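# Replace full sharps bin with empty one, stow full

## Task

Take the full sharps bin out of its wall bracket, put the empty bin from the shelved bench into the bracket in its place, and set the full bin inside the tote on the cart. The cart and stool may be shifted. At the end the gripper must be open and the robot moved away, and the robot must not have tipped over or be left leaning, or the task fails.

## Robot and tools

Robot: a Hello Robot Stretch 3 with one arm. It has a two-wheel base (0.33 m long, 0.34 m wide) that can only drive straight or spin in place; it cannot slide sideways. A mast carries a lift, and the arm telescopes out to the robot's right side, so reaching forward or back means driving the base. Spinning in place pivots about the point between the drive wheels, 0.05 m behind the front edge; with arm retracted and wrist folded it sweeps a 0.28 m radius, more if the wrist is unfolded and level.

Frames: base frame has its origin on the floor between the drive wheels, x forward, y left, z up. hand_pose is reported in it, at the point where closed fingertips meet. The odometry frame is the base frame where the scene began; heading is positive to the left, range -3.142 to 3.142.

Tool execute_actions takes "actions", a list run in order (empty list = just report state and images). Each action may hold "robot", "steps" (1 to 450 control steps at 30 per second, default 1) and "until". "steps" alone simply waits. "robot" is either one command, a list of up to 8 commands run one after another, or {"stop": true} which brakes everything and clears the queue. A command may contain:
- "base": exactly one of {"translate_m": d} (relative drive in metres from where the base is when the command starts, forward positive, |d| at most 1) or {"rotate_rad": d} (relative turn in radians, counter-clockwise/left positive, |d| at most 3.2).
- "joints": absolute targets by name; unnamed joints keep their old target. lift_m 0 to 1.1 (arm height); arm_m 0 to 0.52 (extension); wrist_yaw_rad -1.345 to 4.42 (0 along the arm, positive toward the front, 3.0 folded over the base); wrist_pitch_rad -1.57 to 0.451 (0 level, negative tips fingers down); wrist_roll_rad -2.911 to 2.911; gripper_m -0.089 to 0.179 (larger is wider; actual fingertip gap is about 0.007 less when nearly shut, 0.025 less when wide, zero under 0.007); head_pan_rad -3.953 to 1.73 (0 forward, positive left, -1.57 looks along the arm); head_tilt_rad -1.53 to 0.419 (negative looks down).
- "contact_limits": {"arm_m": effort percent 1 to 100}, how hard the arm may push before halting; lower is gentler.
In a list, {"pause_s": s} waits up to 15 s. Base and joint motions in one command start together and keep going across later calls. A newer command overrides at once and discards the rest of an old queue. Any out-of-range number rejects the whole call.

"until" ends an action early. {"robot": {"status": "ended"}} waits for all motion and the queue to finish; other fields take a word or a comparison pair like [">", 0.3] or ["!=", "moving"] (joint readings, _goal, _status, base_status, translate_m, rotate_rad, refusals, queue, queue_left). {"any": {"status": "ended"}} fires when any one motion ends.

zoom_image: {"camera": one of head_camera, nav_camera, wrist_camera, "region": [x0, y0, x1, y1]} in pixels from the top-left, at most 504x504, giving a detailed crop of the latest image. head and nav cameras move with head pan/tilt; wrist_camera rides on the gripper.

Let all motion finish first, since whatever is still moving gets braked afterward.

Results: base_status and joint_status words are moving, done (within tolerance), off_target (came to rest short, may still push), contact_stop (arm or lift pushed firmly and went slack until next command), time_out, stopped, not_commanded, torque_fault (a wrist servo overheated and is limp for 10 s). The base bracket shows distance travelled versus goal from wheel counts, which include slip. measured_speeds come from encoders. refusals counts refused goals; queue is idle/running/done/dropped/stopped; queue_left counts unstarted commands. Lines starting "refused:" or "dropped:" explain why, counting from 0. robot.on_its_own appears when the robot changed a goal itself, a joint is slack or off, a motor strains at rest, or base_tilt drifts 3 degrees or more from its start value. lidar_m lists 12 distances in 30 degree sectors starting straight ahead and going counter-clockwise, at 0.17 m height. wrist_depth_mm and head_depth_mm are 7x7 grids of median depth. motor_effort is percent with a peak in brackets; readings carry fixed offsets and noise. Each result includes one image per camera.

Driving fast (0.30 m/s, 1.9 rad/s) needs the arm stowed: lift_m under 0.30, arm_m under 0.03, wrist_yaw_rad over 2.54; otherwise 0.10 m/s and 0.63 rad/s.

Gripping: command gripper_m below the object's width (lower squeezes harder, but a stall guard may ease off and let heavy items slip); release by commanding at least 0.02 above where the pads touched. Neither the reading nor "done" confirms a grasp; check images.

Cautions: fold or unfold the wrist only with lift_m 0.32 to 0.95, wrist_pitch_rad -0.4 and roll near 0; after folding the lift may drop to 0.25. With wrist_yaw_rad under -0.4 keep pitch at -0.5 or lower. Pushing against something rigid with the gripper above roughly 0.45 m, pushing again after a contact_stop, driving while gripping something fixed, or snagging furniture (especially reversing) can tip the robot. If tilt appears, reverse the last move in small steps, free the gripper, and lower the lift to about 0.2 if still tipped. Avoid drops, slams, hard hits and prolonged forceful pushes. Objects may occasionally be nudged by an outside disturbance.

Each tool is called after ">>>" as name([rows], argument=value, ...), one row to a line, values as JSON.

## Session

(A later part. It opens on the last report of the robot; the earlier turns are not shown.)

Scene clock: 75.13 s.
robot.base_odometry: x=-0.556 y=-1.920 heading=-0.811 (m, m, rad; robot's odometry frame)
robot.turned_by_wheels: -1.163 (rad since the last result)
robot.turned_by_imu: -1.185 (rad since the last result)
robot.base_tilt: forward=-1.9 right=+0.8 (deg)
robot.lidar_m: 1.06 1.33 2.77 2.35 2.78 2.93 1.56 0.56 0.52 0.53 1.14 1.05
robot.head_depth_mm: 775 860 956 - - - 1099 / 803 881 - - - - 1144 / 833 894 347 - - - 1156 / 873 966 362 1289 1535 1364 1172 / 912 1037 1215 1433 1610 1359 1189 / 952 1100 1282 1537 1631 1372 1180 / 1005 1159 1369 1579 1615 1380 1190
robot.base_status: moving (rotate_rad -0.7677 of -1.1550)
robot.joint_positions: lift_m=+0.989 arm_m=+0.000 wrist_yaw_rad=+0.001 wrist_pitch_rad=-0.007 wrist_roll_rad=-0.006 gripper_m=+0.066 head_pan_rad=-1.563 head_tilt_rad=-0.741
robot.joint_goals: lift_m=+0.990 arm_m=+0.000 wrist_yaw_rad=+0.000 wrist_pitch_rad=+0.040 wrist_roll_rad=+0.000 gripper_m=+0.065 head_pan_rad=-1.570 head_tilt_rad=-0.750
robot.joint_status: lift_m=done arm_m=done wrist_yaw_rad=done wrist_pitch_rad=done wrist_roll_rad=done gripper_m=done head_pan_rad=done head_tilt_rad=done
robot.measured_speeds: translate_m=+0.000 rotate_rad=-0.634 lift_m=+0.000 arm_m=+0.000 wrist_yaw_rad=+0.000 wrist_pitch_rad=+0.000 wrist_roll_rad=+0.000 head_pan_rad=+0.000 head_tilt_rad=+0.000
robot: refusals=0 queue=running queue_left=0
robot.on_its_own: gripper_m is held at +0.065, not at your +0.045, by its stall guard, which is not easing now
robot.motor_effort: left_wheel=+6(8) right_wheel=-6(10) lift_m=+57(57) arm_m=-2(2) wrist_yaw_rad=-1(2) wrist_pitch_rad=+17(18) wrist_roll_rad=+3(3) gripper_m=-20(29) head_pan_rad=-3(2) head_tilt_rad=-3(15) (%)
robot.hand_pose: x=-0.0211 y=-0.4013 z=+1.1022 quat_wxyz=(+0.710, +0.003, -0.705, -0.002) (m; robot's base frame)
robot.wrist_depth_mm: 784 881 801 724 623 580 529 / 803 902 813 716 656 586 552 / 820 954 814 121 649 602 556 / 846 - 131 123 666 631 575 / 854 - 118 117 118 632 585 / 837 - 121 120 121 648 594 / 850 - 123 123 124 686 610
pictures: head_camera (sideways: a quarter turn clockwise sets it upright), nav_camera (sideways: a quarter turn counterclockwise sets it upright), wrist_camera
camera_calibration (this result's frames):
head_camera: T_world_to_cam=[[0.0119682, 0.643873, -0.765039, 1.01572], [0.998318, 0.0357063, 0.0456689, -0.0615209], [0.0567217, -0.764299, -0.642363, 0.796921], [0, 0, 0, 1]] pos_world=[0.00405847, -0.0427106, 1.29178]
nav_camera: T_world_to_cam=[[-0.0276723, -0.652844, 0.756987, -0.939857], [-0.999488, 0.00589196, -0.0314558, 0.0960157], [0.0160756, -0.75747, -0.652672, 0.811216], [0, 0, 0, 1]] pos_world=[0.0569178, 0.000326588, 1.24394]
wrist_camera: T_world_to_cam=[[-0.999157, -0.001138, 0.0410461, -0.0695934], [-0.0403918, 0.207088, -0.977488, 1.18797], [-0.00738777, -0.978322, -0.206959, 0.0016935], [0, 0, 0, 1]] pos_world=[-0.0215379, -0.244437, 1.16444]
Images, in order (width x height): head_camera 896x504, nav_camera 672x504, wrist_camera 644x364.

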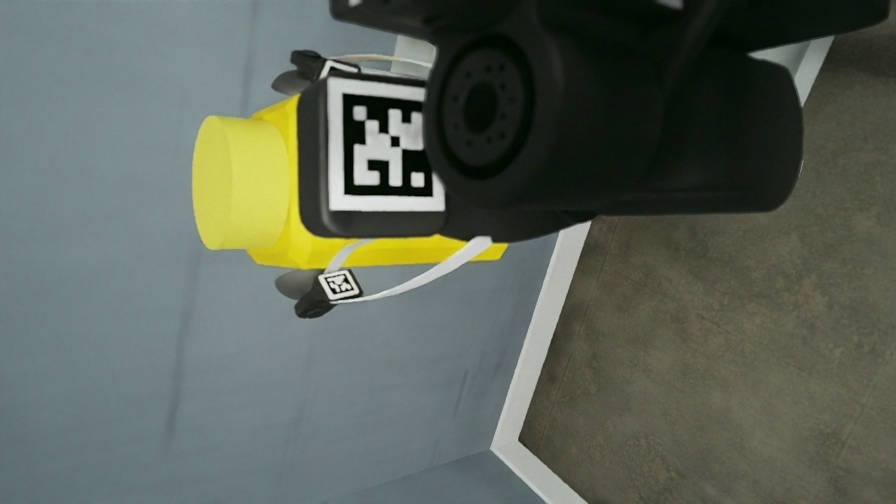

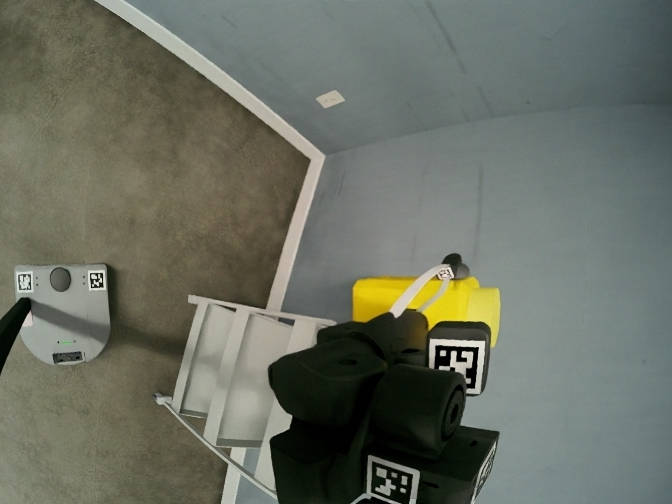

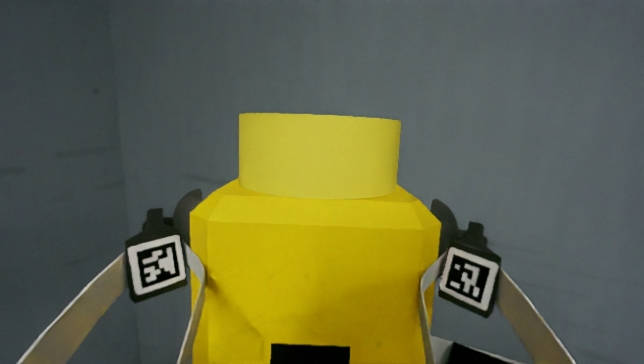

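>>> execute_actions([
  {"steps":100,"until":{"robot":{"status":"ended"}}},
  {"robot":{"joints":{"head_pan_rad":-1.9,"head_tilt_rad":-0.85}},"steps":60,"until":{"robot":{"status":"ended"}}},
])

Scene clock: 77.13 s.
robot.base_odometry: x=-0.556 y=-1.920 heading=-1.199 (m, m, rad; robot's odometry frame)
robot.turned_by_wheels: -0.387 (rad since the last result)
robot.turned_by_imu: -0.394 (rad since the last result)
robot.base_tilt: forward=-0.6 right=+1.6 (deg)
robot.lidar_m: 1.05 1.09 1.50 2.81 2.52 3.13 2.93 1.33 0.53 0.52 0.98 1.09
robot.head_depth_mm: 936 1070 - - - 1251 1124 / 908 1026 - - - 1242 1129 / 878 983 - - - 1236 1134 / 853 948 - - - 1246 1127 / 824 905 - - - 1252 1144 / 799 331 - - 998 1216 1146 / 778 330 919 848 1328 1307 1156
robot.base_status: done (rotate_rad -1.1548 of -1.1550)
robot.joint_positions: lift_m=+0.989 arm_m=+0.000 wrist_yaw_rad=+0.001 wrist_pitch_rad=-0.007 wrist_roll_rad=-0.006 gripper_m=+0.066 head_pan_rad=-1.893 head_tilt_rad=-0.839
robot.joint_goals: lift_m=+0.990 arm_m=+0.000 wrist_yaw_rad=+0.000 wrist_pitch_rad=+0.040 wrist_roll_rad=+0.000 gripper_m=+0.065 head_pan_rad=-1.900 head_tilt_rad=-0.850
robot.joint_status: lift_m=done arm_m=done wrist_yaw_rad=done wrist_pitch_rad=done wrist_roll_rad=done gripper_m=done head_pan_rad=done head_tilt_rad=done
robot.measured_speeds: translate_m=+0.000 rotate_rad=+0.000 lift_m=+0.000 arm_m=+0.000 wrist_yaw_rad=+0.000 wrist_pitch_rad=+0.000 wrist_roll_rad=+0.000 head_pan_rad=+0.000 head_tilt_rad=+0.000
robot: refusals=0 queue=done queue_left=0
robot.on_its_own: gripper_m is held at +0.065, not at your +0.045, by its stall guard, which is not easing now
robot.motor_effort: left_wheel=+4(5) right_wheel=-5(6) lift_m=+56(58) arm_m=-3(3) wrist_yaw_rad=-1(1) wrist_pitch_rad=+17(17) wrist_roll_rad=+3(3) gripper_m=-22(21) head_pan_rad=-2(23) head_tilt_rad=-4(10) (%)
robot.hand_pose: x=-0.0211 y=-0.4013 z=+1.1022 quat_wxyz=(+0.710, +0.003, -0.705, -0.002) (m; robot's base frame)
robot.wrist_depth_mm: 653 640 638 643 639 640 629 / 662 665 651 665 666 664 635 / 684 689 684 121 673 672 694 / 714 702 131 122 698 708 717 / 730 725 118 118 118 712 728 / 772 758 121 120 121 742 752 / 796 801 124 123 124 788 774
pictures: head_camera (sideways: a quarter turn clockwise sets it upright), nav_camera (sideways: a quarter turn counterclockwise sets it upright), wrist_camera
camera_calibration (this result's frames):
head_camera: T_world_to_cam=[[0.242529, 0.673676, -0.698098, 0.927068], [0.95467, -0.293736, 0.0482056, -0.0645512], [-0.172582, -0.678145, -0.714378, 0.891988], [0, 0, 0, 1]] pos_world=[-0.00927478, -0.0386071, 1.28751]
nav_camera: T_world_to_cam=[[-0.260027, -0.676289, 0.689216, -0.850116], [-0.942818, 0.331958, -0.0299741, 0.0937371], [-0.20852, -0.657599, -0.723936, 0.905275], [0, 0, 0, 1]] pos_world=[0.0560913, -0.0107331, 1.24408]
wrist_camera: T_world_to_cam=[[-0.999157, -0.00113585, 0.041047, -0.0695941], [-0.0403922, 0.207088, -0.977488, 1.18797], [-0.00739005, -0.978322, -0.206959, 0.00169641], [0, 0, 0, 1]] pos_world=[-0.021538, -0.244434, 1.16444]
Images, in order (width x height): head_camera 896x504, nav_camera 672x504, wrist_camera 644x364.

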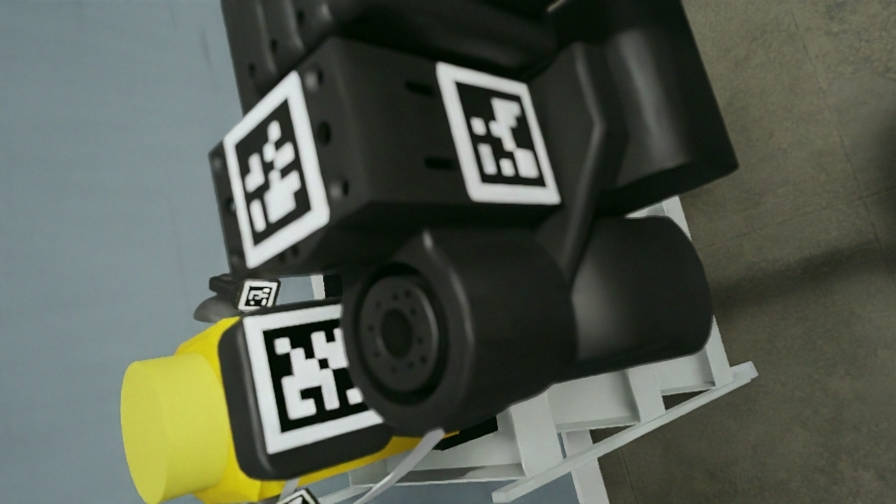

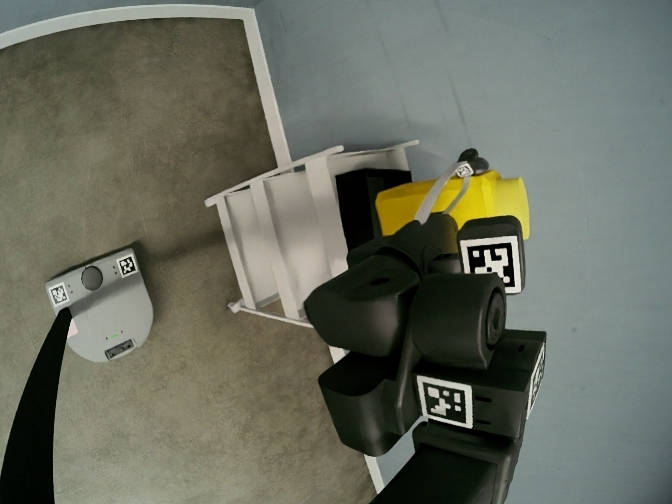

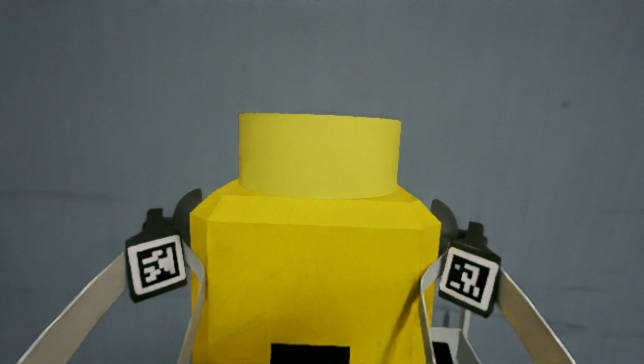

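>>> execute_actions([
  {"robot":{"joints":{"head_pan_rad":-1.62,"head_tilt_rad":-0.7,"arm_m":0.2}},"steps":90,"until":{"robot":{"status":"ended"}}},
])

Scene clock: 80.27 s.
robot.base_odometry: x=-0.556 y=-1.920 heading=-1.199 (m, m, rad; robot's odometry frame)
robot.turned_by_wheels: +0.000 (rad since the last result)
robot.turned_by_imu: -0.001 (rad since the last result)
robot.base_tilt: forward=-0.6 right=+1.6 (deg)
robot.lidar_m: 1.05 1.09 1.50 2.81 2.51 3.12 2.93 1.34 0.53 0.52 0.98 1.09
robot.head_depth_mm: 795 858 1031 956 826 976 1136 / 795 - - 920 764 998 1135 / 788 - - 933 765 1000 1137 / 785 519 568 943 778 1004 1135 / 783 863 998 1002 813 1036 1163 / 783 877 991 1152 1358 1392 1203 / 781 872 996 1141 1360 1400 1201
robot.base_status: done (rotate_rad -1.1548 of -1.1550)
robot.joint_positions: lift_m=+0.989 arm_m=+0.200 wrist_yaw_rad=+0.001 wrist_pitch_rad=-0.007 wrist_roll_rad=-0.006 gripper_m=+0.066 head_pan_rad=-1.627 head_tilt_rad=-0.705
robot.joint_goals: lift_m=+0.990 arm_m=+0.200 wrist_yaw_rad=+0.000 wrist_pitch_rad=+0.040 wrist_roll_rad=+0.000 gripper_m=+0.065 head_pan_rad=-1.620 head_tilt_rad=-0.700
robot.joint_status: lift_m=done arm_m=done wrist_yaw_rad=done wrist_pitch_rad=done wrist_roll_rad=done gripper_m=done head_pan_rad=done head_tilt_rad=done
robot.measured_speeds: translate_m=+0.000 rotate_rad=+0.000 lift_m=+0.000 arm_m=+0.000 wrist_yaw_rad=+0.000 wrist_pitch_rad=+0.000 wrist_roll_rad=+0.000 head_pan_rad=+0.000 head_tilt_rad=+0.000
robot: refusals=0 queue=done queue_left=0
robot.on_its_own: gripper_m is held at +0.065, not at your +0.045, by its stall guard, which is not easing now
robot.motor_effort: left_wheel=+5(4) right_wheel=-5(5) lift_m=+56(57) arm_m=+3(3) wrist_yaw_rad=-1(1) wrist_pitch_rad=+17(17) wrist_roll_rad=+3(3) gripper_m=-21(21) head_pan_rad=+3(20) head_tilt_rad=+2(12) (%)
robot.hand_pose: x=-0.0211 y=-0.6008 z=+1.1022 quat_wxyz=(+0.710, +0.003, -0.705, -0.002) (m; robot's base frame)
robot.wrist_depth_mm: 466 460 452 461 456 464 462 / 492 469 470 477 469 478 473 / 500 496 488 121 497 487 489 / 520 517 131 123 505 505 502 / 534 525 118 117 118 519 522 / 559 566 120 120 120 535 539 / 580 569 124 123 124 582 575
pictures: head_camera (sideways: a quarter turn clockwise sets it upright), nav_camera (sideways: a quarter turn counterclockwise sets it upright), wrist_camera
camera_calibration (this result's frames):
head_camera: T_world_to_cam=[[0.0514694, 0.614022, -0.787609, 1.0449], [0.998653, -0.0264584, 0.0446339, -0.0601777], [0.00656739, -0.788845, -0.614557, 0.761056], [0, 0, 0, 1]] pos_world=[0.00131832, -0.0428265, 1.29337]
nav_camera: T_world_to_cam=[[-0.0677298, -0.622254, 0.77988, -0.969452], [-0.997138, 0.0685282, -0.0319204, 0.0966078], [-0.0335811, -0.77981, -0.625115, 0.775672], [0, 0, 0, 1]] pos_world=[0.0567185, -0.00498882, 1.24402]
wrist_camera: T_world_to_cam=[[-0.999157, -0.00112564, 0.0410451, -0.0698151], [-0.0403883, 0.20709, -0.977488, 1.22928], [-0.00739974, -0.978321, -0.206961, -0.193455], [0, 0, 0, 1]] pos_world=[-0.0215391, -0.443912, 1.16444]
Images, in order (width x height): head_camera 896x504, nav_camera 672x504, wrist_camera 644x364.

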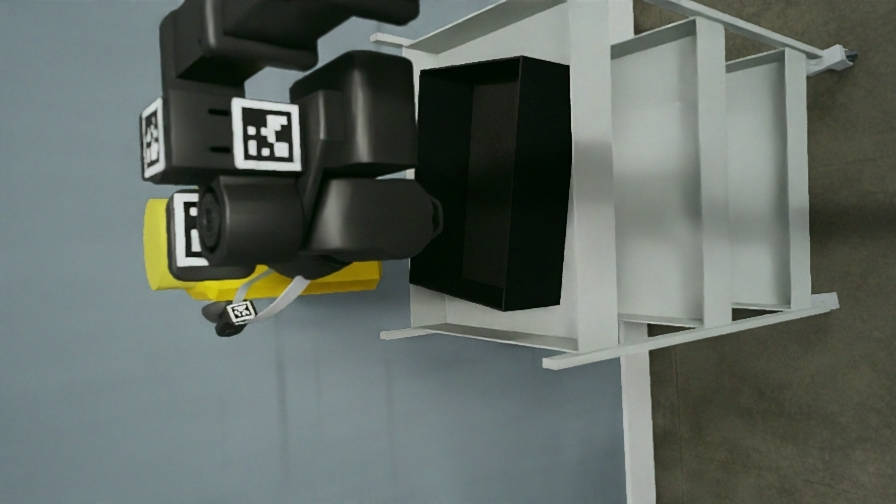

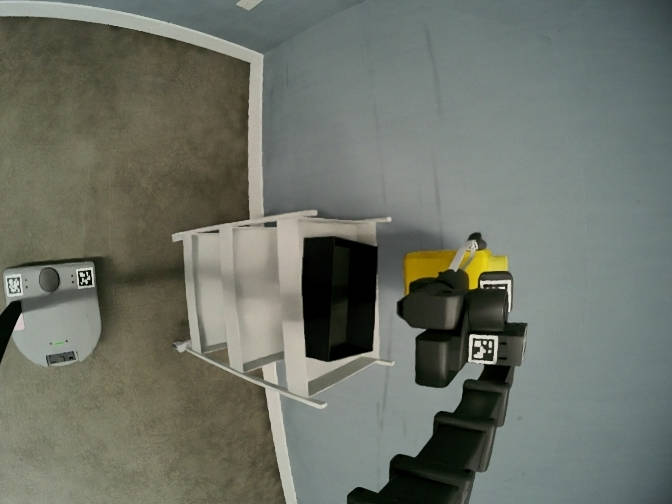

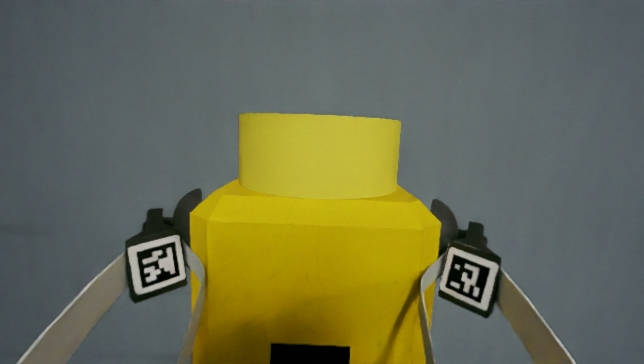

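>>> execute_actions([
  {"robot":[{"base":{"translate_m":-0.062},"joints":{"arm_m":0.268}},{"joints":{"lift_m":0.80}}],"steps":250,"until":{"robot":{"status":"ended"}}},
])

Scene clock: 86.80 s.
robot.base_odometry: x=-0.579 y=-1.862 heading=-1.199 (m, m, rad; robot's odometry frame)
robot.turned_by_wheels: +0.000 (rad since the last result)
robot.turned_by_imu: -0.001 (rad since the last result)
robot.base_tilt: forward=-0.5 right=+1.6 (deg)
robot.lidar_m: 1.11 1.16 1.59 2.81 2.34 3.11 2.86 1.34 0.53 0.52 0.54 1.15
robot.head_depth_mm: 797 891 1015 1162 1290 - 1141 / 792 886 1004 1041 751 1001 1128 / 788 885 986 - 760 1005 1141 / 789 882 709 911 769 1006 1151 / 784 877 999 946 797 1013 1145 / 783 874 994 1124 844 1369 1199 / 779 874 990 1143 1360 1408 1198
robot.base_status: done (translate_m -0.0620 of -0.0620)
robot.joint_positions: lift_m=+0.800 arm_m=+0.268 wrist_yaw_rad=+0.001 wrist_pitch_rad=-0.008 wrist_roll_rad=-0.006 gripper_m=+0.066 head_pan_rad=-1.627 head_tilt_rad=-0.705
robot.joint_goals: lift_m=+0.800 arm_m=+0.268 wrist_yaw_rad=+0.000 wrist_pitch_rad=+0.040 wrist_roll_rad=+0.000 gripper_m=+0.065 head_pan_rad=-1.620 head_tilt_rad=-0.700
robot.joint_status: lift_m=done arm_m=done wrist_yaw_rad=done wrist_pitch_rad=done wrist_roll_rad=done gripper_m=done head_pan_rad=done head_tilt_rad=done
robot.measured_speeds: translate_m=+0.000 rotate_rad=+0.000 lift_m=+0.000 arm_m=+0.000 wrist_yaw_rad=+0.000 wrist_pitch_rad=+0.000 wrist_roll_rad=+0.000 head_pan_rad=+0.000 head_tilt_rad=+0.000
robot: refusals=0 queue=done queue_left=0
robot.on_its_own: gripper_m is held at +0.065, not at your +0.045, by its stall guard, which is not easing now
robot.motor_effort: left_wheel=+3(4) right_wheel=-4(12) lift_m=+28(60) arm_m=+4(2) wrist_yaw_rad=-1(1) wrist_pitch_rad=+17(17) wrist_roll_rad=+3(3) gripper_m=-20(21) head_pan_rad=+3(3) head_tilt_rad=+2(2) (%)
robot.hand_pose: x=-0.0212 y=-0.6688 z=+0.9131 quat_wxyz=(+0.710, +0.003, -0.705, -0.003) (m; robot's base frame)
robot.wrist_depth_mm: 404 405 399 396 395 392 396 / 409 411 416 419 411 415 411 / 429 428 421 121 415 426 428 / 448 445 131 123 434 442 436 / 465 458 118 117 118 450 448 / 478 482 120 120 120 466 470 / 497 373 124 123 124 379 484
pictures: head_camera (sideways: a quarter turn clockwise sets it upright), nav_camera (sideways: a quarter turn counterclockwise sets it upright), wrist_camera
camera_calibration (this result's frames):
head_camera: T_world_to_cam=[[0.0514623, 0.614017, -0.787614, 1.0449], [0.998653, -0.026447, 0.0446337, -0.0601774], [0.00657587, -0.78885, -0.614551, 0.761048], [0, 0, 0, 1]] pos_world=[0.00131879, -0.0428266, 1.29337]
nav_camera: T_world_to_cam=[[-0.0677226, -0.622249, 0.779884, -0.969458], [-0.997139, 0.0685169, -0.0319205, 0.0966079], [-0.0335727, -0.779815, -0.625109, 0.775665], [0, 0, 0, 1]] pos_world=[0.0567185, -0.00498869, 1.24402]
wrist_camera: T_world_to_cam=[[-0.999157, -0.000857302, 0.0410454, -0.0620205], [-0.0403297, 0.207518, -0.977399, 1.05864], [-0.00767976, -0.978231, -0.207378, -0.298688], [0, 0, 0, 1]] pos_world=[-0.0215675, -0.511926, 0.975318]
Images, in order (width x height): head_camera 896x504, nav_camera 672x504, wrist_camera 644x364.

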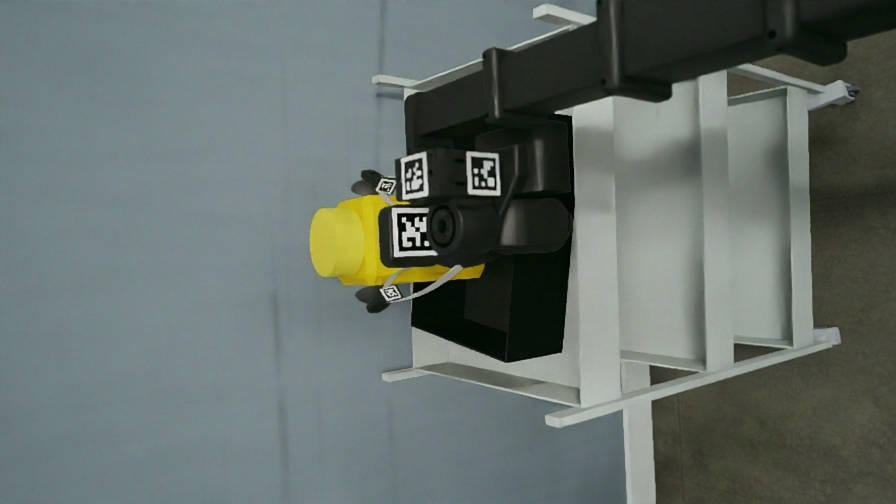

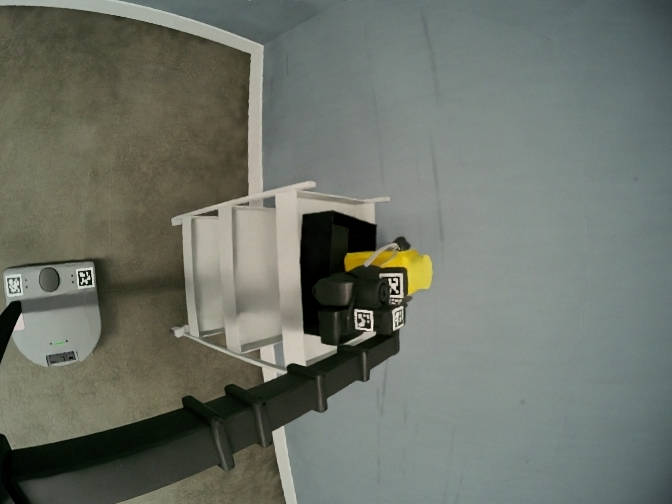

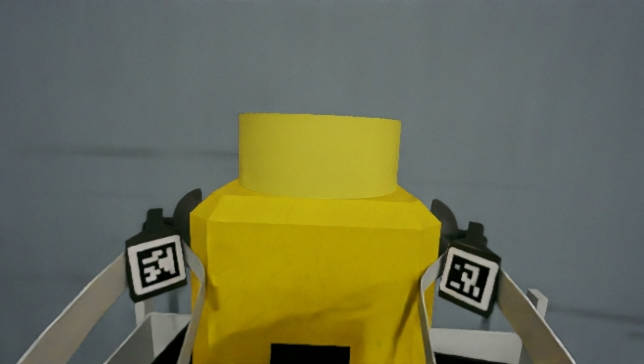

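>>> execute_actions([
  {"robot":[{"joints":{"lift_m":0.725}}],"steps":150,"until":{"robot":{"status":"ended"}}},
])

Scene clock: 88.77 s.
robot.base_odometry: x=-0.579 y=-1.862 heading=-1.199 (m, m, rad; robot's odometry frame)
robot.turned_by_wheels: +0.000 (rad since the last result)
robot.turned_by_imu: +0.000 (rad since the last result)
robot.base_tilt: forward=-0.6 right=+1.6 (deg)
robot.lidar_m: 1.11 1.16 1.59 2.81 2.34 3.12 2.86 1.34 0.53 0.52 0.54 1.15
robot.head_depth_mm: 791 891 1015 1155 803 1385 - / 794 886 1008 969 - 1002 1130 / 790 884 1002 945 - 1006 1139 / 788 883 986 737 798 1009 1145 / 785 877 997 946 797 1010 1144 / 781 876 991 1117 842 1358 1194 / 783 872 989 1145 1360 1409 1198
robot.base_status: done (translate_m -0.0620 of -0.0620)
robot.joint_positions: lift_m=+0.725 arm_m=+0.268 wrist_yaw_rad=+0.001 wrist_pitch_rad=-0.008 wrist_roll_rad=-0.006 gripper_m=+0.066 head_pan_rad=-1.627 head_tilt_rad=-0.705
robot.joint_goals: lift_m=+0.725 arm_m=+0.268 wrist_yaw_rad=+0.000 wrist_pitch_rad=+0.040 wrist_roll_rad=+0.000 gripper_m=+0.065 head_pan_rad=-1.620 head_tilt_rad=-0.700
robot.joint_status: lift_m=done arm_m=done wrist_yaw_rad=done wrist_pitch_rad=done wrist_roll_rad=done gripper_m=done head_pan_rad=done head_tilt_rad=done
robot.measured_speeds: translate_m=+0.000 rotate_rad=+0.000 lift_m=+0.000 arm_m=+0.000 wrist_yaw_rad=+0.000 wrist_pitch_rad=+0.000 wrist_roll_rad=+0.000 head_pan_rad=+0.000 head_tilt_rad=+0.000
robot: refusals=0 queue=done queue_left=0
robot.on_its_own: gripper_m is held at +0.065, not at your +0.045, by its stall guard, which is not easing now
robot.motor_effort: left_wheel=+4(4) right_wheel=-4(4) lift_m=+28(30) arm_m=+3(3) wrist_yaw_rad=-1(1) wrist_pitch_rad=+17(17) wrist_roll_rad=+3(3) gripper_m=-21(22) head_pan_rad=+3(3) head_tilt_rad=+2(3) (%)
robot.hand_pose: x=-0.0212 y=-0.6688 z=+0.8380 quat_wxyz=(+0.710, +0.003, -0.705, -0.003) (m; robot's base frame)
robot.wrist_depth_mm: 401 395 397 395 398 402 398 / 417 410 414 414 411 409 407 / 426 428 429 121 432 425 425 / 458 445 131 122 431 444 433 / 459 452 118 118 118 454 450 / 478 261 120 120 121 340 467 / 490 242 124 123 124 275 271
pictures: head_camera (sideways: a quarter turn clockwise sets it upright), nav_camera (sideways: a quarter turn counterclockwise sets it upright), wrist_camera
camera_calibration (this result's frames):
head_camera: T_world_to_cam=[[0.0514623, 0.614017, -0.787613, 1.0449], [0.998653, -0.026447, 0.0446337, -0.0601775], [0.00657587, -0.78885, -0.614551, 0.761048], [0, 0, 0, 1]] pos_world=[0.00131879, -0.0428266, 1.29337]
nav_camera: T_world_to_cam=[[-0.0677226, -0.622249, 0.779884, -0.969458], [-0.997139, 0.0685169, -0.0319205, 0.0966079], [-0.0335727, -0.779815, -0.625109, 0.775665], [0, 0, 0, 1]] pos_world=[0.0567185, -0.00498869, 1.24402]
wrist_camera: T_world_to_cam=[[-0.999157, -0.000863549, 0.0410452, -0.0589441], [-0.0403296, 0.20767, -0.977367, 0.985358], [-0.00767985, -0.978199, -0.207529, -0.3141], [0, 0, 0, 1]] pos_world=[-0.0215675, -0.511932, 0.900291]
Images, in order (width x height): head_camera 896x504, nav_camera 672x504, wrist_camera 644x364.

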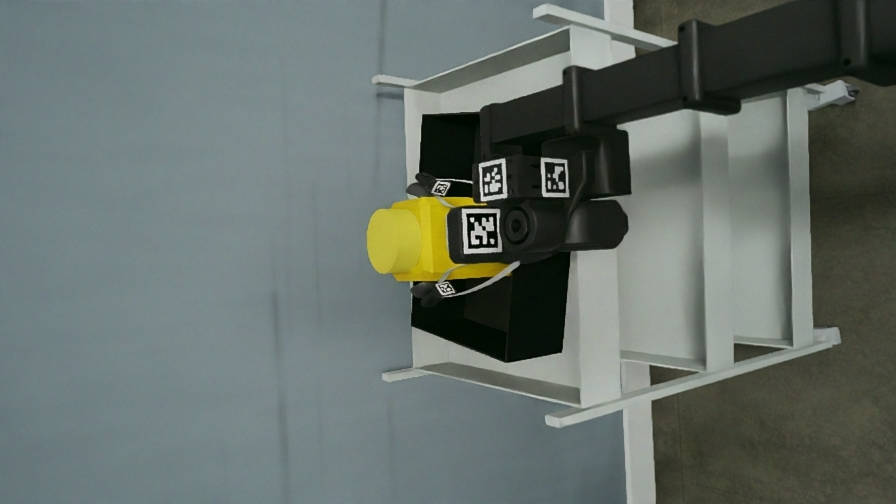

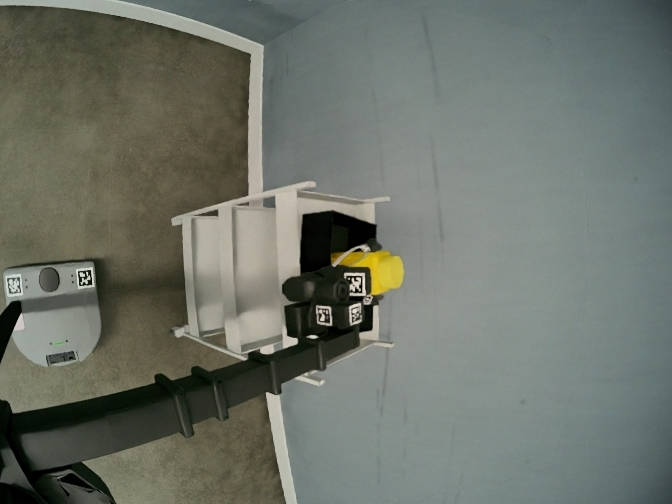

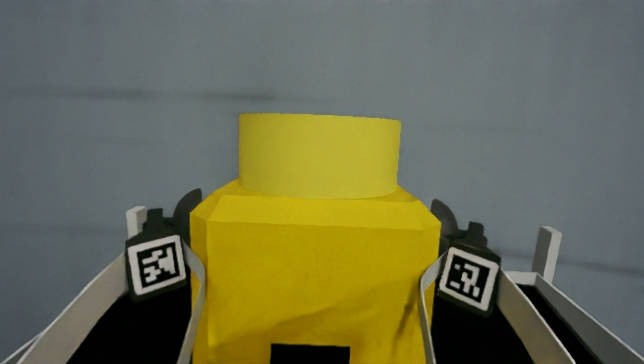

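Still loaded (pitch effort 17). Lower in small steps.

>>> execute_actions([
  {"robot":[{"joints":{"lift_m":0.71}}],"steps":150,"until":{"robot":{"status":"ended"}}},
])

Scene clock: 89.83 s.
robot.base_odometry: x=-0.579 y=-1.862 heading=-1.199 (m, m, rad; robot's odometry frame)
robot.turned_by_wheels: +0.000 (rad since the last result)
robot.turned_by_imu: +0.000 (rad since the last result)
robot.base_tilt: forward=-0.6 right=+1.6 (deg)
robot.lidar_m: 1.11 1.16 1.59 2.80 2.33 3.13 2.86 1.34 0.53 0.52 0.54 1.15
robot.head_depth_mm: 794 891 1013 1144 824 1397 - / 793 883 1006 945 - 997 1131 / 790 884 1005 945 - 1004 1141 / 788 881 1004 746 788 1007 1136 / 783 881 997 948 799 1012 1145 / 782 872 994 1117 846 1355 1195 / 781 872 991 1140 1349 1414 1200
robot.base_status: done (translate_m -0.0620 of -0.0620)
robot.joint_positions: lift_m=+0.710 arm_m=+0.268 wrist_yaw_rad=+0.001 wrist_pitch_rad=-0.008 wrist_roll_rad=-0.006 gripper_m=+0.066 head_pan_rad=-1.627 head_tilt_rad=-0.705
robot.joint_goals: lift_m=+0.710 arm_m=+0.268 wrist_yaw_rad=+0.000 wrist_pitch_rad=+0.040 wrist_roll_rad=+0.000 gripper_m=+0.065 head_pan_rad=-1.620 head_tilt_rad=-0.700
robot.joint_status: lift_m=done arm_m=done wrist_yaw_rad=done wrist_pitch_rad=done wrist_roll_rad=done gripper_m=done head_pan_rad=done head_tilt_rad=done
robot.measured_speeds: translate_m=+0.000 rotate_rad=+0.000 lift_m=+0.000 arm_m=+0.000 wrist_yaw_rad=+0.000 wrist_pitch_rad=+0.000 wrist_roll_rad=+0.000 head_pan_rad=+0.000 head_tilt_rad=+0.000
robot: refusals=0 queue=done queue_left=0
robot.on_its_own: gripper_m is held at +0.065, not at your +0.045, by its stall guard, which is not easing now
robot.motor_effort: left_wheel=+4(3) right_wheel=-4(5) lift_m=+28(29) arm_m=+3(3) wrist_yaw_rad=-1(1) wrist_pitch_rad=+17(17) wrist_roll_rad=+3(2) gripper_m=-21(22) head_pan_rad=+3(3) head_tilt_rad=+2(2) (%)
robot.hand_pose: x=-0.0212 y=-0.6688 z=+0.8230 quat_wxyz=(+0.710, +0.003, -0.705, -0.003) (m; robot's base frame)
robot.wrist_depth_mm: 400 406 402 397 398 401 394 / 410 413 408 412 407 403 408 / 428 435 419 122 425 424 418 / 436 448 131 122 437 434 439 / 467 456 118 118 118 447 455 / 484 264 120 121 121 259 469 / 199 243 124 123 124 275 220
pictures: head_camera (sideways: a quarter turn clockwise sets it upright), nav_camera (sideways: a quarter turn counterclockwise sets it upright), wrist_camera
camera_calibration (this result's frames):
head_camera: T_world_to_cam=[[0.0514624, 0.614017, -0.787614, 1.0449], [0.998653, -0.0264472, 0.0446337, -0.0601774], [0.00657568, -0.78885, -0.614551, 0.761048], [0, 0, 0, 1]] pos_world=[0.00131878, -0.0428266, 1.29337]
nav_camera: T_world_to_cam=[[-0.0677228, -0.622249, 0.779884, -0.969458], [-0.997139, 0.0685171, -0.0319205, 0.0966079], [-0.0335729, -0.779815, -0.625109, 0.775665], [0, 0, 0, 1]] pos_world=[0.0567185, -0.00498871, 1.24402]
wrist_camera: T_world_to_cam=[[-0.999157, -0.000865652, 0.0410454, -0.0583298], [-0.0403298, 0.207727, -0.977355, 0.97072], [-0.00768021, -0.978186, -0.207587, -0.317157], [0, 0, 0, 1]] pos_world=[-0.0215675, -0.511934, 0.885295]
Images, in order (width x height): head_camera 896x504, nav_camera 672x504, wrist_camera 644x364.

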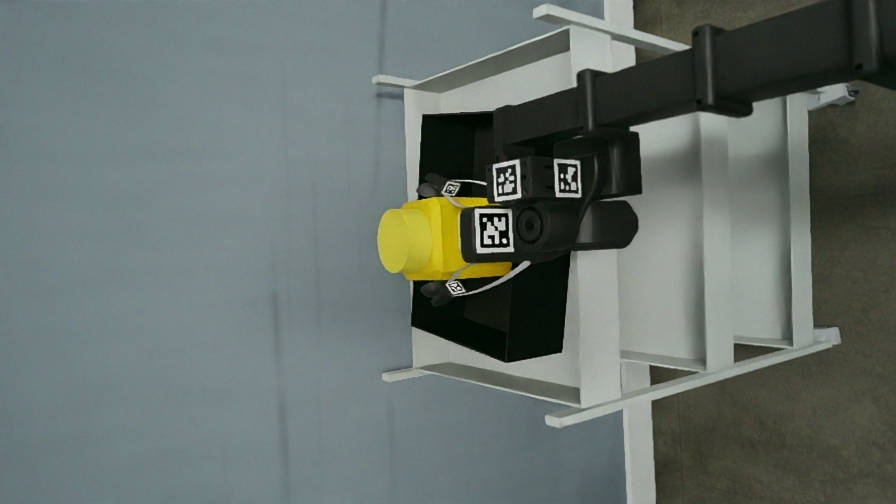

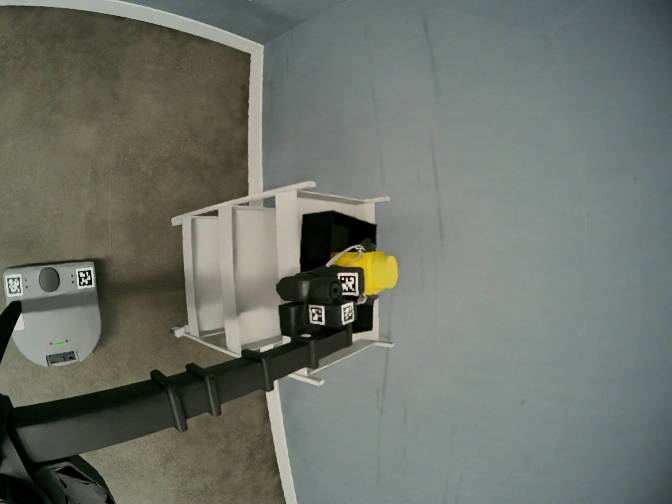

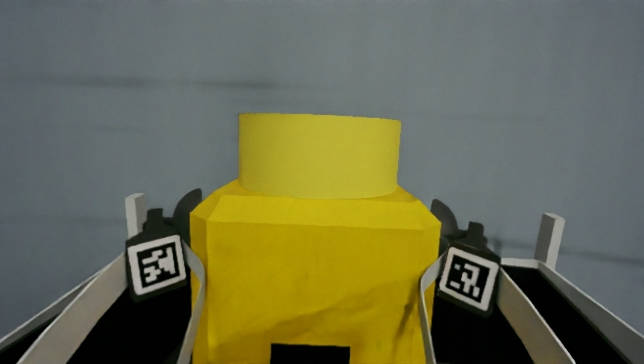

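>>> execute_actions([
  {"robot":[{"joints":{"lift_m":0.68}}],"steps":60,"until":{"robot":{"wrist_pitch_rad":[">",0.0]}}},
  {"robot":{"stop":true},"steps":8},
])

Scene clock: 91.10 s.
robot.base_odometry: x=-0.579 y=-1.862 heading=-1.199 (m, m, rad; robot's odometry frame)
robot.turned_by_wheels: +0.000 (rad since the last result)
robot.turned_by_imu: +0.000 (rad since the last result)
robot.base_tilt: forward=-0.6 right=+1.6 (deg)
robot.lidar_m: 1.11 1.16 1.59 2.80 2.33 3.12 2.86 1.34 0.53 0.52 0.54 1.15
robot.head_depth_mm: 798 889 1016 1153 823 1375 - / 793 888 1012 935 852 980 1134 / 791 883 1005 936 - 993 1140 / 786 880 998 762 777 1003 1140 / 781 881 996 947 798 1014 1146 / 782 878 996 1121 839 1362 1205 / 780 871 992 1145 1351 1405 1201
robot.base_status: done (translate_m -0.0620 of -0.0620)
robot.joint_positions: lift_m=+0.681 arm_m=+0.268 wrist_yaw_rad=+0.001 wrist_pitch_rad=+0.027 wrist_roll_rad=-0.006 gripper_m=+0.066 head_pan_rad=-1.627 head_tilt_rad=-0.705
robot.joint_goals: lift_m=+0.680 arm_m=+0.268 wrist_yaw_rad=+0.000 wrist_pitch_rad=+0.040 wrist_roll_rad=+0.000 gripper_m=+0.065 head_pan_rad=-1.620 head_tilt_rad=-0.700
robot.joint_status: lift_m=moving arm_m=done wrist_yaw_rad=done wrist_pitch_rad=done wrist_roll_rad=done gripper_m=done head_pan_rad=done head_tilt_rad=done
robot.measured_speeds: translate_m=+0.000 rotate_rad=+0.000 lift_m=-0.003 arm_m=+0.000 wrist_yaw_rad=+0.000 wrist_pitch_rad=+0.024 wrist_roll_rad=+0.000 head_pan_rad=+0.000 head_tilt_rad=+0.000
robot: refusals=0 queue=stopped queue_left=0
robot.on_its_own: gripper_m is held at +0.065, not at your +0.045, by its stall guard, which is not easing now
robot.motor_effort: left_wheel=+4(4) right_wheel=-4(4) lift_m=+23(28) arm_m=+4(3) wrist_yaw_rad=-1(1) wrist_pitch_rad=+4(17) wrist_roll_rad=+3(3) gripper_m=-21(20) head_pan_rad=+2(3) head_tilt_rad=+2(2) (%)
robot.hand_pose: x=-0.0212 y=-0.6695 z=+0.8020 quat_wxyz=(+0.709, -0.009, -0.705, +0.010) (m; robot's base frame)
robot.wrist_depth_mm: 407 405 409 408 400 404 403 / 414 420 415 413 416 410 408 / 430 430 424 119 420 426 422 / 439 441 130 121 434 438 439 / 455 451 118 117 118 451 448 / 366 244 120 120 121 255 259 / - 242 126 124 125 270 184
pictures: head_camera (sideways: a quarter turn clockwise sets it upright), nav_camera (sideways: a quarter turn counterclockwise sets it upright), wrist_camera
camera_calibration (this result's frames):
head_camera: T_world_to_cam=[[0.0514581, 0.613934, -0.787678, 1.04499], [0.998654, -0.026443, 0.0446306, -0.0601734], [0.0065717, -0.788914, -0.614469, 0.760941], [0, 0, 0, 1]] pos_world=[0.00131871, -0.0428275, 1.29337]
nav_camera: T_world_to_cam=[[-0.0677185, -0.622168, 0.77995, -0.969543], [-0.997139, 0.0685143, -0.0319218, 0.0966096], [-0.033577, -0.77988, -0.625027, 0.775558], [0, 0, 0, 1]] pos_world=[0.0567182, -0.00499477, 1.24402]
wrist_camera: T_world_to_cam=[[-0.999158, 0.000551597, 0.0410238, -0.0565019], [-0.0403038, 0.173775, -0.98396, 0.932952], [-0.00767163, -0.984785, -0.173606, -0.353929], [0, 0, 0, 1]] pos_world=[-0.0215681, -0.510636, 0.858861]
Images, in order (width x height): head_camera 896x504, nav_camera 672x504, wrist_camera 644x364.

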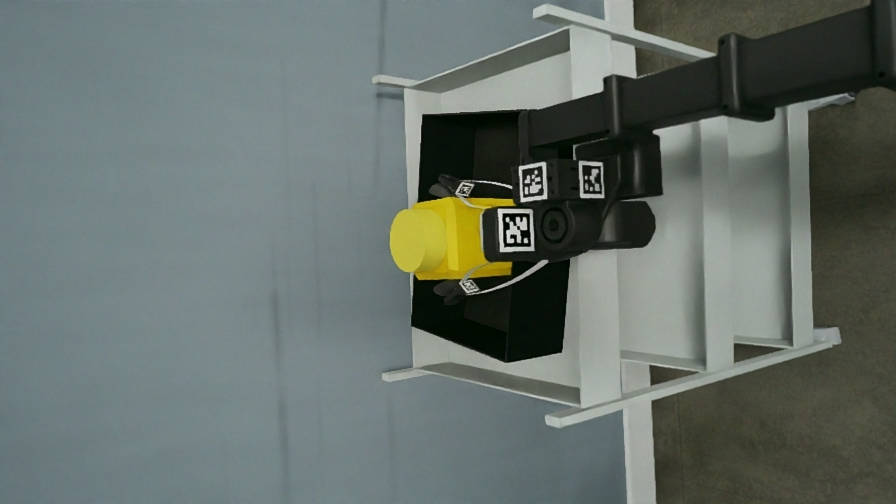

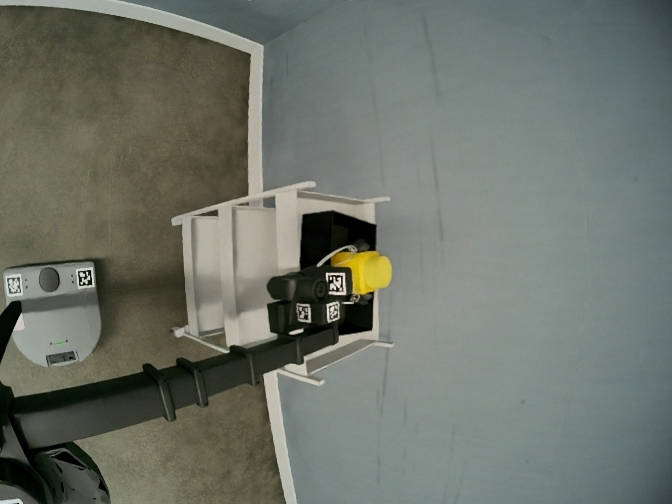

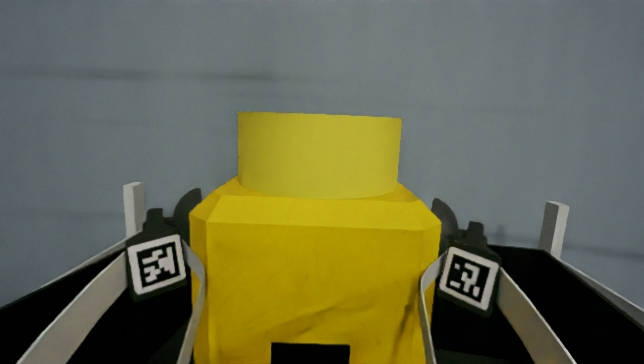

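>>> execute_actions([
  {"robot":[{"joints":{"gripper_m":0.16}},{"joints":{"lift_m":0.72,"wrist_pitch_rad":0.03}},{"joints":{"arm_m":0.0}}],"steps":250,"until":{"robot":{"status":"ended"}}},
])

Scene clock: 98.80 s.
robot.base_odometry: x=-0.579 y=-1.862 heading=-1.199 (m, m, rad; robot's odometry frame)
robot.turned_by_wheels: +0.000 (rad since the last result)
robot.turned_by_imu: -0.002 (rad since the last result)
robot.base_tilt: forward=-0.6 right=+1.6 (deg)
robot.lidar_m: 1.11 1.16 1.59 2.81 2.33 3.13 2.86 1.33 0.53 0.52 0.54 1.15
robot.head_depth_mm: 795 892 1012 1149 825 1335 1216 / 793 888 1006 934 823 994 1133 / 788 884 1005 937 764 992 - / 785 877 998 780 776 1012 1141 / 783 877 998 946 803 1010 1146 / 783 872 992 1126 843 1361 1204 / 780 874 988 1145 1361 1407 1205
robot.base_status: done (translate_m -0.0620 of -0.0620)
robot.joint_positions: lift_m=+0.720 arm_m=+0.000 wrist_yaw_rad=+0.001 wrist_pitch_rad=+0.012 wrist_roll_rad=-0.006 gripper_m=+0.160 head_pan_rad=-1.627 head_tilt_rad=-0.705
robot.joint_goals: lift_m=+0.720 arm_m=+0.000 wrist_yaw_rad=+0.000 wrist_pitch_rad=+0.030 wrist_roll_rad=+0.000 gripper_m=+0.160 head_pan_rad=-1.620 head_tilt_rad=-0.700
robot.joint_status: lift_m=done arm_m=done wrist_yaw_rad=done wrist_pitch_rad=done wrist_roll_rad=done gripper_m=done head_pan_rad=done head_tilt_rad=done
robot.measured_speeds: translate_m=+0.000 rotate_rad=+0.000 lift_m=+0.000 arm_m=+0.000 wrist_yaw_rad=+0.000 wrist_pitch_rad=+0.000 wrist_roll_rad=+0.000 head_pan_rad=+0.000 head_tilt_rad=+0.000
robot: refusals=0 queue=done queue_left=0
robot.motor_effort: left_wheel=+4(3) right_wheel=-5(4) lift_m=+54(55) arm_m=-3(4) wrist_yaw_rad=-1(1) wrist_pitch_rad=+7(7) wrist_roll_rad=+3(3) gripper_m=+0(81) head_pan_rad=+3(3) head_tilt_rad=+2(2) (%)
robot.hand_pose: x=-0.0212 y=-0.4017 z=+0.8372 quat_wxyz=(+0.710, -0.004, -0.705, +0.004) (m; robot's base frame)
robot.wrist_depth_mm: 670 646 637 655 636 630 629 / 671 675 666 664 669 649 677 / 675 697 679 681 691 667 675 / 709 722 703 390 695 690 699 / 728 731 384 386 520 722 730 / 765 301 372 356 343 - 744 / 774 309 308 306 300 301 770
pictures: head_camera (sideways: a quarter turn clockwise sets it upright), nav_camera (sideways: a quarter turn counterclockwise sets it upright), wrist_camera
camera_calibration (this result's frames):
head_camera: T_world_to_cam=[[0.0514091, 0.613925, -0.787689, 1.045], [0.998656, -0.0263638, 0.0446301, -0.0601728], [0.00663307, -0.788924, -0.614455, 0.760923], [0, 0, 0, 1]] pos_world=[0.00132206, -0.042828, 1.29337]
nav_camera: T_world_to_cam=[[-0.0676688, -0.622159, 0.779961, -0.969558], [-0.997145, 0.0684354, -0.031922, 0.0966099], [-0.0335163, -0.779894, -0.625014, 0.77554], [0, 0, 0, 1]] pos_world=[0.0567185, -0.00499181, 1.24402]
wrist_camera: T_world_to_cam=[[-0.999158, -0.0000606065, 0.0410351, -0.0583487], [-0.0403103, 0.188565, -0.981233, 0.924663], [-0.0076783, -0.982061, -0.188408, -0.0706416], [0, 0, 0, 1]] pos_world=[-0.0215685, -0.243737, 0.896395]
Images, in order (width x height): head_camera 896x504, nav_camera 672x504, wrist_camera 644x364.

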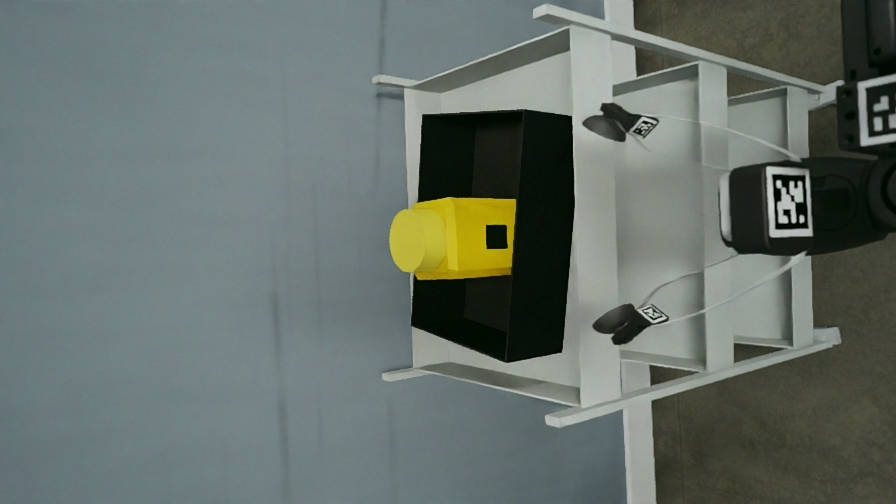

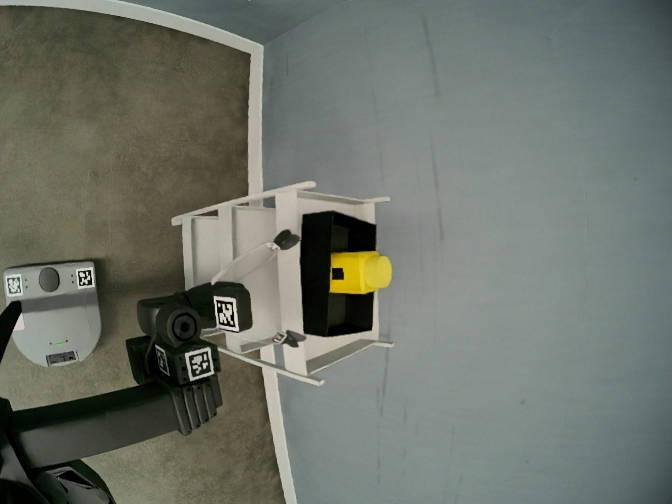

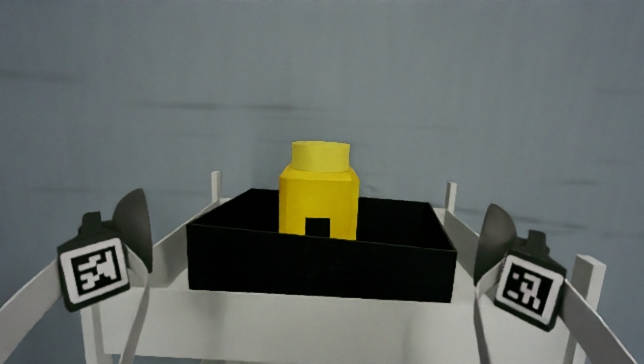

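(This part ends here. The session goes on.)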